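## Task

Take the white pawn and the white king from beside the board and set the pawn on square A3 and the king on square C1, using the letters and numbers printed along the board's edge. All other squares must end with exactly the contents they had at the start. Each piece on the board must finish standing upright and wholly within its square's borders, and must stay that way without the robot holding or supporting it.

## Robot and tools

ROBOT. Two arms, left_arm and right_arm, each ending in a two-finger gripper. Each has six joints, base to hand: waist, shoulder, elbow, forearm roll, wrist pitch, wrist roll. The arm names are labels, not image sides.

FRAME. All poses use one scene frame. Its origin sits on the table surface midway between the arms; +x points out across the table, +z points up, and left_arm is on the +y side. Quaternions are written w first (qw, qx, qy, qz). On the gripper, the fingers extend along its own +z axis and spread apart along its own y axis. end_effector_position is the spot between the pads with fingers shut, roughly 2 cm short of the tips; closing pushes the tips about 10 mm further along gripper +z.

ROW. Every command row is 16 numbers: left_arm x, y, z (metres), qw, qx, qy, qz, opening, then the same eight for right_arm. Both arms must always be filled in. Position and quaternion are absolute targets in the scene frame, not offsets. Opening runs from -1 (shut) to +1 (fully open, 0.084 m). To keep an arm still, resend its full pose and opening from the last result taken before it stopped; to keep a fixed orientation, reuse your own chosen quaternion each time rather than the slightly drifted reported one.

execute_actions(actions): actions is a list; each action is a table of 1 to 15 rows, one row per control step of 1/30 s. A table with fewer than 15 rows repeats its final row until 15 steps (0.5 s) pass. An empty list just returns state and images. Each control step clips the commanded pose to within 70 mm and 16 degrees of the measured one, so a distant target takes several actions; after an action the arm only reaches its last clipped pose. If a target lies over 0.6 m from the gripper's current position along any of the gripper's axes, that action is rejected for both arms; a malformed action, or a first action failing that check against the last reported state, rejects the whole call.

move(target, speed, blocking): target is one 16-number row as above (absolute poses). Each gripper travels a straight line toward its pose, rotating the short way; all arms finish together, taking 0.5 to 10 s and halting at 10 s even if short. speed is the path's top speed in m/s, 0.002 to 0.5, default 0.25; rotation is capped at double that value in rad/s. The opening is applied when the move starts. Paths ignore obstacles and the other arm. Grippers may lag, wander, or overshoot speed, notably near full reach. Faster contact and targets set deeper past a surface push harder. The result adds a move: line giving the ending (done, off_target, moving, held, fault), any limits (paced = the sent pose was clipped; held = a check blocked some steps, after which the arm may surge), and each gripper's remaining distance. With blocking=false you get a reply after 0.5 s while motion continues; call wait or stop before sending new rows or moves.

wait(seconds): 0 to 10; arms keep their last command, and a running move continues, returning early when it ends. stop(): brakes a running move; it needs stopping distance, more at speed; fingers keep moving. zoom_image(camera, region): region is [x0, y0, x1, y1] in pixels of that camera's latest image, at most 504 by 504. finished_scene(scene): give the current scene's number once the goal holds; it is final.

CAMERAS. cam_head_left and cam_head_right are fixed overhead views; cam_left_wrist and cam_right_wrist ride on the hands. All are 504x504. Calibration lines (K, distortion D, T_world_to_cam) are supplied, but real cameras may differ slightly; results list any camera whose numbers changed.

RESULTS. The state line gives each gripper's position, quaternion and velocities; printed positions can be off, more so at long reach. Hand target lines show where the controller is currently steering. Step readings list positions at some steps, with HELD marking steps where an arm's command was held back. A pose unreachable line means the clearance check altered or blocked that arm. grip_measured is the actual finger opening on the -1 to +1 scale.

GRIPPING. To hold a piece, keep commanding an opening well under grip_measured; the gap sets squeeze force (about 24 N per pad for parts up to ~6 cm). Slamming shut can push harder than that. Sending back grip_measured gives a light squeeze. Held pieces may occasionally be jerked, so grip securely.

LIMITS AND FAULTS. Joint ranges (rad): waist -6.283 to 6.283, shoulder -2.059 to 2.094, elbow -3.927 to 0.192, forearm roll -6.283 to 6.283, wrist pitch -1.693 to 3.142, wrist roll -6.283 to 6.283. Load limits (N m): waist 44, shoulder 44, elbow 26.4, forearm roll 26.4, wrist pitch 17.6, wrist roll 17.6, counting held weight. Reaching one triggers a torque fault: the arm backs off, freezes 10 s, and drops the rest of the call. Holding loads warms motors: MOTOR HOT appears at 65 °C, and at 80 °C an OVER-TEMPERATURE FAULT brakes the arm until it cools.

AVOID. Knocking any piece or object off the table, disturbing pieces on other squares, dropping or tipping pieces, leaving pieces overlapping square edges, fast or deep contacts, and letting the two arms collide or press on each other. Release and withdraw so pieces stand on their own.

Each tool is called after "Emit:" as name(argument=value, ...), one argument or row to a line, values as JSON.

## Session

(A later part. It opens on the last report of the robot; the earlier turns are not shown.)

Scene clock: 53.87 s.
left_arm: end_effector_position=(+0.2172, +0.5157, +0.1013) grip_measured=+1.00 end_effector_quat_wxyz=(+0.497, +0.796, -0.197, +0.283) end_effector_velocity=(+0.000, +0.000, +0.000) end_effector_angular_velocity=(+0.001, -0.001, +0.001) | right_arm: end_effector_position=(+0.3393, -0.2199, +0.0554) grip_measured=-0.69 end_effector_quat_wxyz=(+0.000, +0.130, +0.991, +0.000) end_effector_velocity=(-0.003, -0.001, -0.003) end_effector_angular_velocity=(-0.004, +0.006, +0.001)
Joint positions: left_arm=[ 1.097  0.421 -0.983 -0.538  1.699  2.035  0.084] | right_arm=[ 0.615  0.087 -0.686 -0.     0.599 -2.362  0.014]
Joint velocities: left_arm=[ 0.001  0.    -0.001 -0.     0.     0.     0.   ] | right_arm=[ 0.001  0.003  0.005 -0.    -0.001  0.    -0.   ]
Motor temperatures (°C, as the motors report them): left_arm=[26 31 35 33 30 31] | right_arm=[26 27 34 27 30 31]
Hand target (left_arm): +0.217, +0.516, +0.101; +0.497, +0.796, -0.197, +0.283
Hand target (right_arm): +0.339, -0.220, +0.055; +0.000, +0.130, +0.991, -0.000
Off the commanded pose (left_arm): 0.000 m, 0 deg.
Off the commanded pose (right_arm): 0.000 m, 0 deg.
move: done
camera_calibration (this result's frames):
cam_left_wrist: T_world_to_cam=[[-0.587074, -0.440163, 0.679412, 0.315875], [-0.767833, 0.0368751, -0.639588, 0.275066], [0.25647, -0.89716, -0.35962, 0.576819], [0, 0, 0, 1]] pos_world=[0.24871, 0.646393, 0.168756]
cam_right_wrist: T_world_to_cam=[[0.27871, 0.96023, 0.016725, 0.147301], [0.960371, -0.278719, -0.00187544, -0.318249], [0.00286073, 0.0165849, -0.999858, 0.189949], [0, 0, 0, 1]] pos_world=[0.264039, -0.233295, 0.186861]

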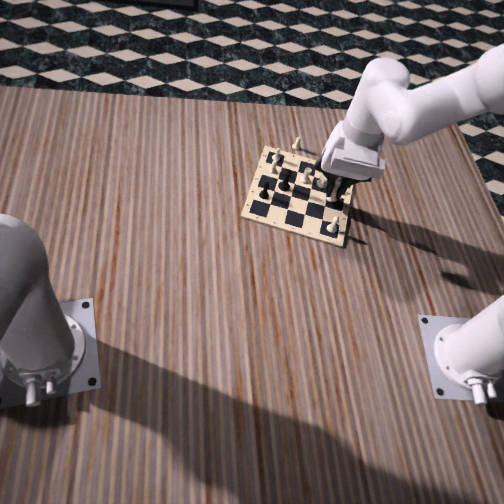

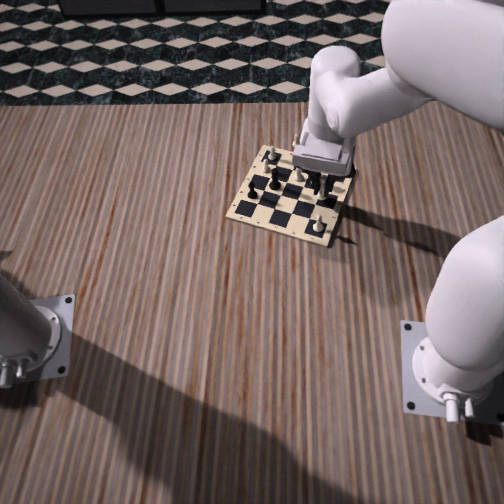

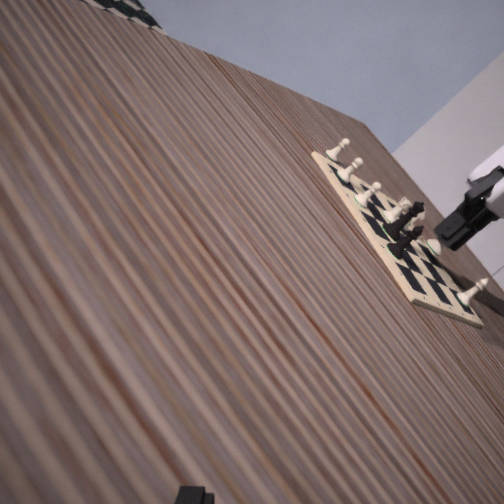

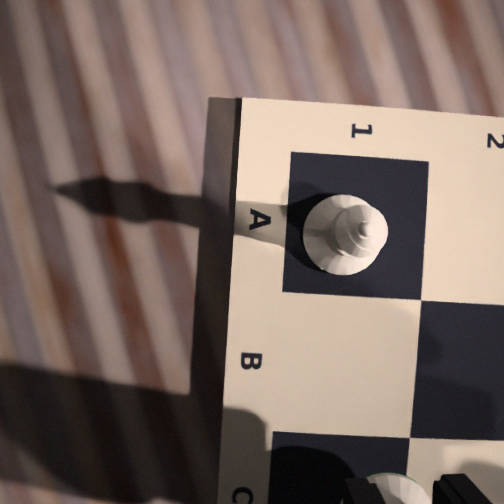

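Emit:
move(
  target=[0.2172,0.5157,0.1013,0.497,0.796,-0.197,0.283,1,0.336,-0.2305,0.045,0,0.13,0.99,0,-1],
  speed=0.03,
)

Emit:
move(
  target=[0.2172,0.5157,0.1013,0.497,0.796,-0.197,0.283,1,0.336,-0.2305,0.045,0,0.13,0.99,0,0],
)

Emit:
move(
  target=[0.2172,0.5157,0.1013,0.497,0.796,-0.197,0.283,1,0.336,-0.2305,0.13,0,0.13,0.99,0,0],
)

Emit:
move(
  target=[0.2172,0.5157,0.1013,0.497,0.796,-0.197,0.283,1,0.49,-0.16,0.13,0,0.13,0.99,0,0],
)

Scene clock: 66.00 s.
left_arm: end_effector_position=(+0.2172, +0.5157, +0.1013) grip_measured=+1.00 end_effector_quat_wxyz=(+0.497, +0.796, -0.197, +0.283) end_effector_velocity=(+0.000, -0.000, -0.000) end_effector_angular_velocity=(+0.000, +0.000, -0.000) | right_arm: end_effector_position=(+0.3361, -0.2304, +0.0451) grip_measured=-0.69 end_effector_quat_wxyz=(+0.000, +0.130, +0.991, +0.000) end_effector_velocity=(+0.001, +0.001, +0.001) end_effector_angular_velocity=(+0.002, -0.003, +0.002)
Joint positions: left_arm=[ 1.097  0.421 -0.983 -0.538  1.699  2.035  0.084] | right_arm=[ 0.596  0.093 -0.654 -0.     0.561 -2.381  0.014]
Joint velocities: left_arm=[-0.001 -0.     0.    -0.    -0.    -0.001  0.   ] | right_arm=[ 0.001 -0.001 -0.001 -0.    -0.001 -0.001 -0.   ]
Motor temperatures (°C, as the motors report them): left_arm=[26 31 35 33 30 31] | right_arm=[26 27 34 27 31 31]
Hand target (left_arm): +0.217, +0.516, +0.101; +0.497, +0.796, -0.197, +0.283
Hand target (right_arm): +0.336, -0.231, +0.045; +0.000, +0.130, +0.991, -0.000
Off the commanded pose (left_arm): 0.000 m, 0 deg.
Off the commanded pose (right_arm): 0.000 m, 0 deg.
move: done
camera_calibration (this result's frames):
cam_left_wrist: T_world_to_cam=[[-0.587074, -0.440163, 0.679412, 0.315875], [-0.767833, 0.0368751, -0.639588, 0.275066], [0.256469, -0.89716, -0.35962, 0.576819], [0, 0, 0, 1]] pos_world=[0.24871, 0.646393, 0.168756]
cam_right_wrist: T_world_to_cam=[[0.278506, 0.960296, 0.0163164, 0.158549], [0.960432, -0.278503, -0.00254003, -0.318076], [0.00210497, 0.0163782, -0.999864, 0.180087], [0, 0, 0, 1]] pos_world=[0.260955, -0.243789, 0.176668]

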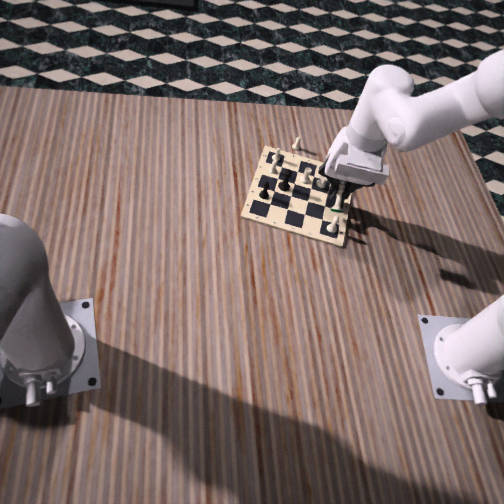

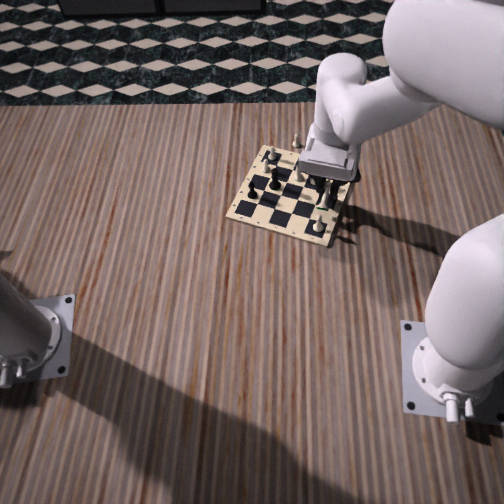

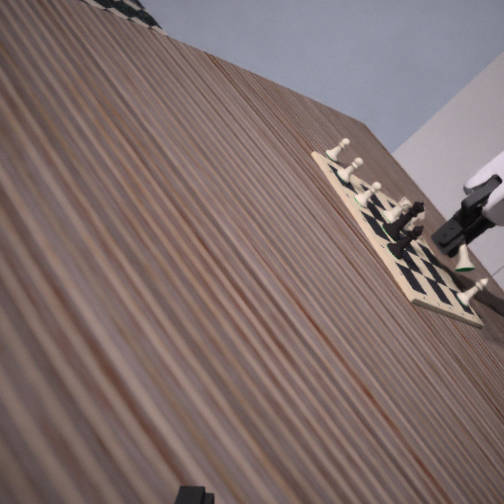

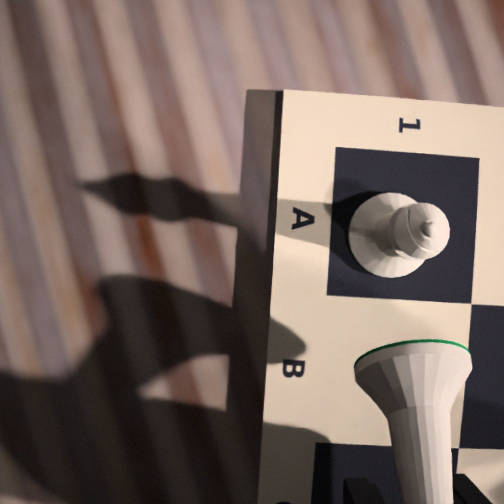

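Scene clock: 66.70 s.
left_arm: end_effector_position=(+0.2172, +0.5157, +0.1013) grip_measured=+1.00 end_effector_quat_wxyz=(+0.497, +0.796, -0.197, +0.283) end_effector_velocity=(+0.000, +0.001, +0.000) end_effector_angular_velocity=(+0.001, -0.000, +0.001) | right_arm: end_effector_position=(+0.3360, -0.2305, +0.0450) grip_measured=-0.01 end_effector_quat_wxyz=(+0.000, +0.130, +0.991, +0.000) end_effector_velocity=(-0.000, -0.000, -0.000) end_effector_angular_velocity=(-0.000, +0.001, +0.000)
Joint positions: left_arm=[ 1.097  0.421 -0.983 -0.538  1.699  2.035  0.084] | right_arm=[ 0.596  0.093 -0.654  0.     0.561 -2.381  0.044]
Joint velocities: left_arm=[ 0.001  0.    -0.001 -0.     0.    -0.     0.   ] | right_arm=[ 0.     0.     0.001 -0.    -0.     0.    -0.   ]
Motor temperatures (°C, as the motors report them): left_arm=[26 31 35 33 30 31] | right_arm=[26 27 34 27 31 31]
Hand target (left_arm): +0.217, +0.516, +0.101; +0.497, +0.796, -0.197, +0.283
Hand target (right_arm): +0.336, -0.231, +0.045; +0.000, +0.130, +0.991, -0.000
Off the commanded pose (left_arm): 0.000 m, 0 deg.
Off the commanded pose (right_arm): 0.000 m, 0 deg.
move: done
camera_calibration (this result's frames):
cam_left_wrist: T_world_to_cam=[[-0.587074, -0.440163, 0.679412, 0.315875], [-0.767833, 0.0368748, -0.639588, 0.275066], [0.25647, -0.89716, -0.35962, 0.576819], [0, 0, 0, 1]] pos_world=[0.24871, 0.646393, 0.168756]
cam_right_wrist: T_world_to_cam=[[0.278517, 0.960295, 0.0161687, 0.158637], [0.96043, -0.278509, -0.00278464, -0.317996], [0.00182906, 0.0163045, -0.999865, 0.180062], [0, 0, 0, 1]] pos_world=[0.2609, -0.243839, 0.176587]

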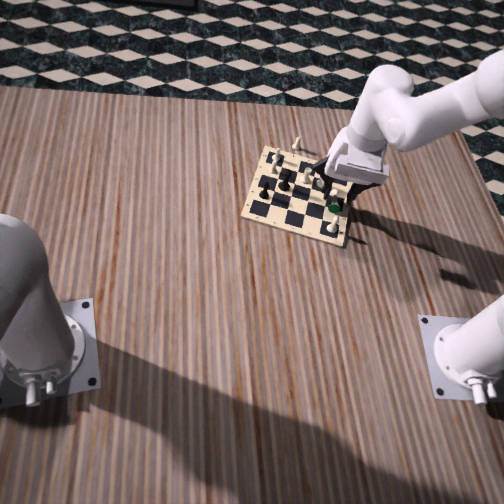

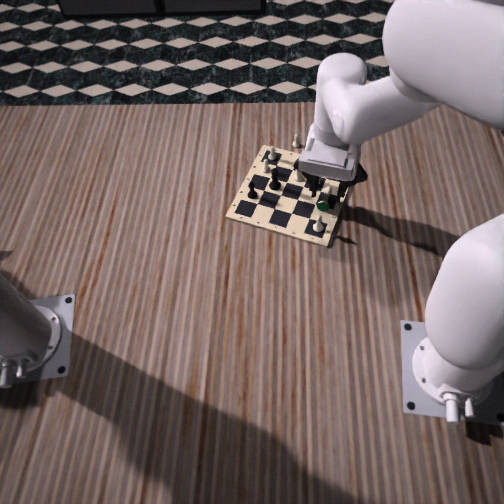

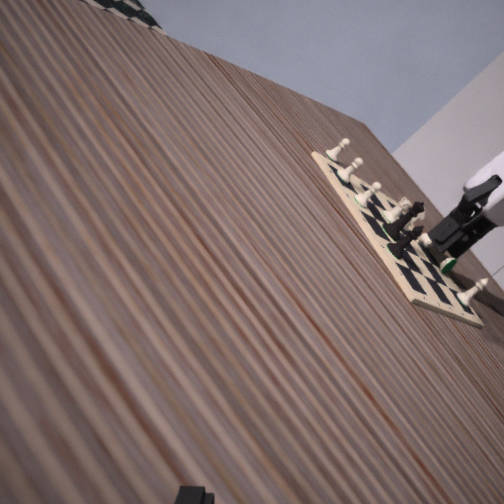

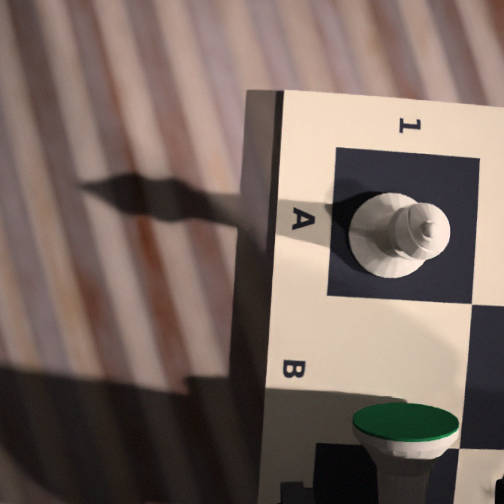

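Scene clock: 67.57 s.
left_arm: end_effector_position=(+0.2172, +0.5157, +0.1013) grip_measured=+1.00 end_effector_quat_wxyz=(+0.497, +0.796, -0.197, +0.283) end_effector_velocity=(-0.000, -0.001, -0.000) end_effector_angular_velocity=(-0.002, +0.001, -0.002) | right_arm: end_effector_position=(+0.3357, -0.2306, +0.1295) grip_measured=-0.01 end_effector_quat_wxyz=(-0.001, +0.130, +0.992, -0.000) end_effector_velocity=(+0.003, +0.001, +0.004) end_effector_angular_velocity=(+0.005, -0.009, -0.001)
Joint positions: left_arm=[ 1.097  0.421 -0.983 -0.538  1.699  2.035  0.084] | right_arm=[ 0.596 -0.107 -0.721  0.     0.83  -2.382  0.044]
Joint velocities: left_arm=[-0.001  0.     0.002  0.001 -0.    -0.     0.   ] | right_arm=[-0.001 -0.005 -0.006  0.     0.001  0.     0.   ]
Motor temperatures (°C, as the motors report them): left_arm=[26 31 35 33 30 31] | right_arm=[26 27 34 27 31 31]
Hand target (left_arm): +0.217, +0.516, +0.101; +0.497, +0.796, -0.197, +0.283
Hand target (right_arm): +0.336, -0.230, +0.130; -0.000, +0.130, +0.992, +0.000
Off the commanded pose (left_arm): 0.000 m, 0 deg.
Off the commanded pose (right_arm): 0.001 m, 0 deg.
move: done
camera_calibration (this result's frames):
cam_left_wrist: T_world_to_cam=[[-0.587074, -0.440163, 0.679412, 0.315875], [-0.767833, 0.0368748, -0.639588, 0.275066], [0.25647, -0.89716, -0.35962, 0.576819], [0, 0, 0, 1]] pos_world=[0.24871, 0.646393, 0.168756]
cam_right_wrist: T_world_to_cam=[[0.278304, 0.960369, 0.0154097, 0.157597], [0.960493, -0.278276, -0.00399638, -0.3173], [0.000450139, 0.0159131, -0.999873, 0.264904], [0, 0, 0, 1]] pos_world=[0.260785, -0.243863, 0.261173]

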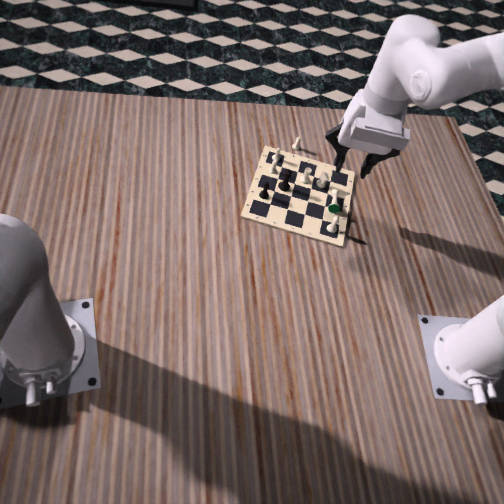

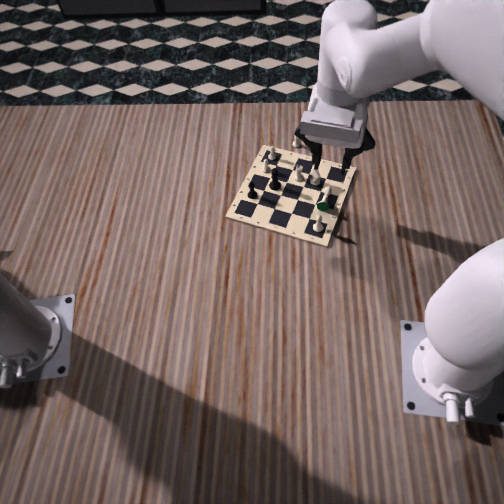

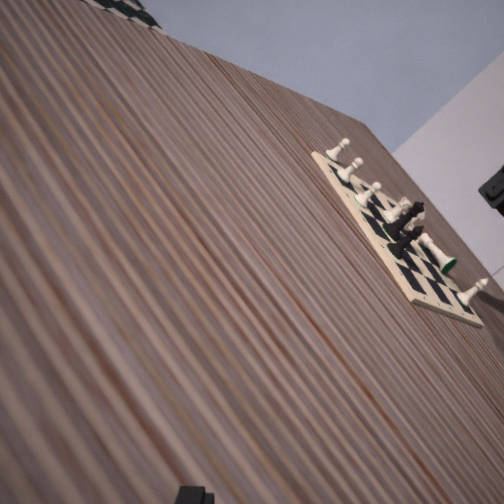

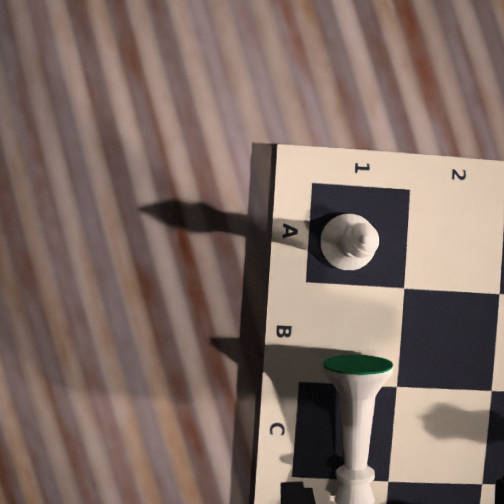

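Scene clock: 68.73 s.
left_arm: end_effector_position=(+0.2172, +0.5157, +0.1013) grip_measured=+1.00 end_effector_quat_wxyz=(+0.497, +0.796, -0.197, +0.283) end_effector_velocity=(-0.000, -0.000, +0.000) end_effector_angular_velocity=(-0.002, +0.001, +0.001) | right_arm: end_effector_position=(+0.4899, -0.1601, +0.1301) grip_measured=-0.01 end_effector_quat_wxyz=(+0.000, +0.130, +0.992, +0.000) end_effector_velocity=(+0.000, +0.000, -0.001) end_effector_angular_velocity=(-0.001, +0.002, +0.000)
Joint positions: left_arm=[ 1.097  0.421 -0.983 -0.538  1.699  2.035  0.084] | right_arm=[ 0.576  0.429 -1.423  0.     0.993 -2.402  0.044]
Joint velocities: left_arm=[ 0.001  0.     0.001  0.     0.001 -0.001  0.   ] | right_arm=[-0.     0.004 -0.003  0.     0.001 -0.    -0.   ]
Motor temperatures (°C, as the motors report them): left_arm=[26 31 35 33 30 31] | right_arm=[26 27 34 27 31 31]
Hand target (left_arm): +0.217, +0.516, +0.101; +0.497, +0.796, -0.197, +0.283
Hand target (right_arm): +0.490, -0.160, +0.130; -0.000, +0.130, +0.992, +0.000
Off the commanded pose (left_arm): 0.000 m, 0 deg.
Off the commanded pose (right_arm): 0.000 m, 0 deg.
move: done
camera_calibration (this result's frames):
cam_left_wrist: T_world_to_cam=[[-0.587074, -0.440163, 0.679412, 0.315875], [-0.767833, 0.036875, -0.639588, 0.275066], [0.25647, -0.89716, -0.35962, 0.576819], [0, 0, 0, 1]] pos_world=[0.24871, 0.646393, 0.168756]
cam_right_wrist: T_world_to_cam=[[0.278268, 0.96036, 0.0165767, 0.0468901], [0.960501, -0.278264, -0.00256833, -0.445954], [0.00214618, 0.0166366, -0.999859, 0.2636], [0, 0, 0, 1]] pos_world=[0.414725, -0.17351, 0.26164]

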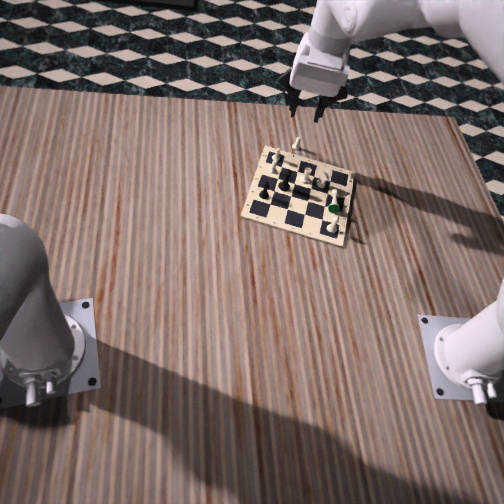

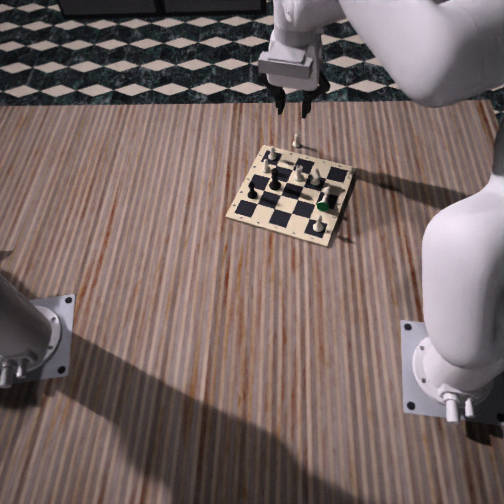

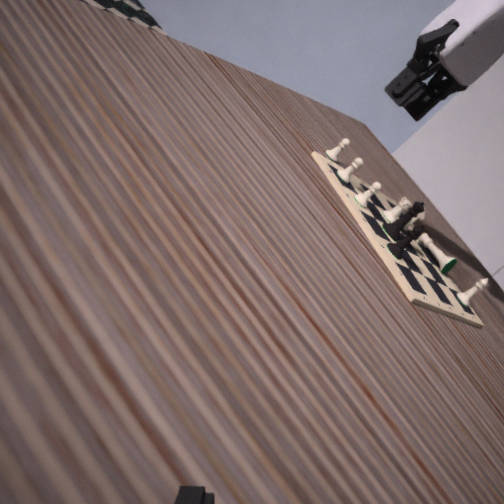

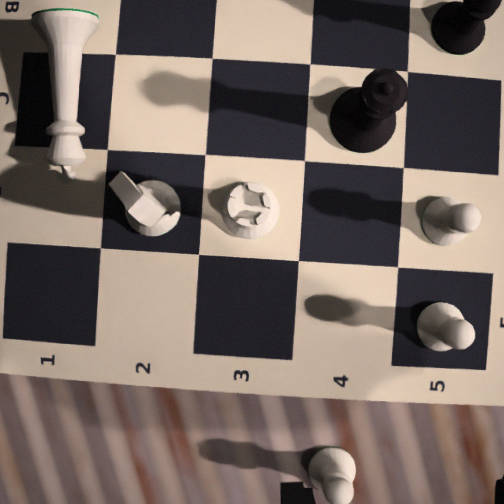

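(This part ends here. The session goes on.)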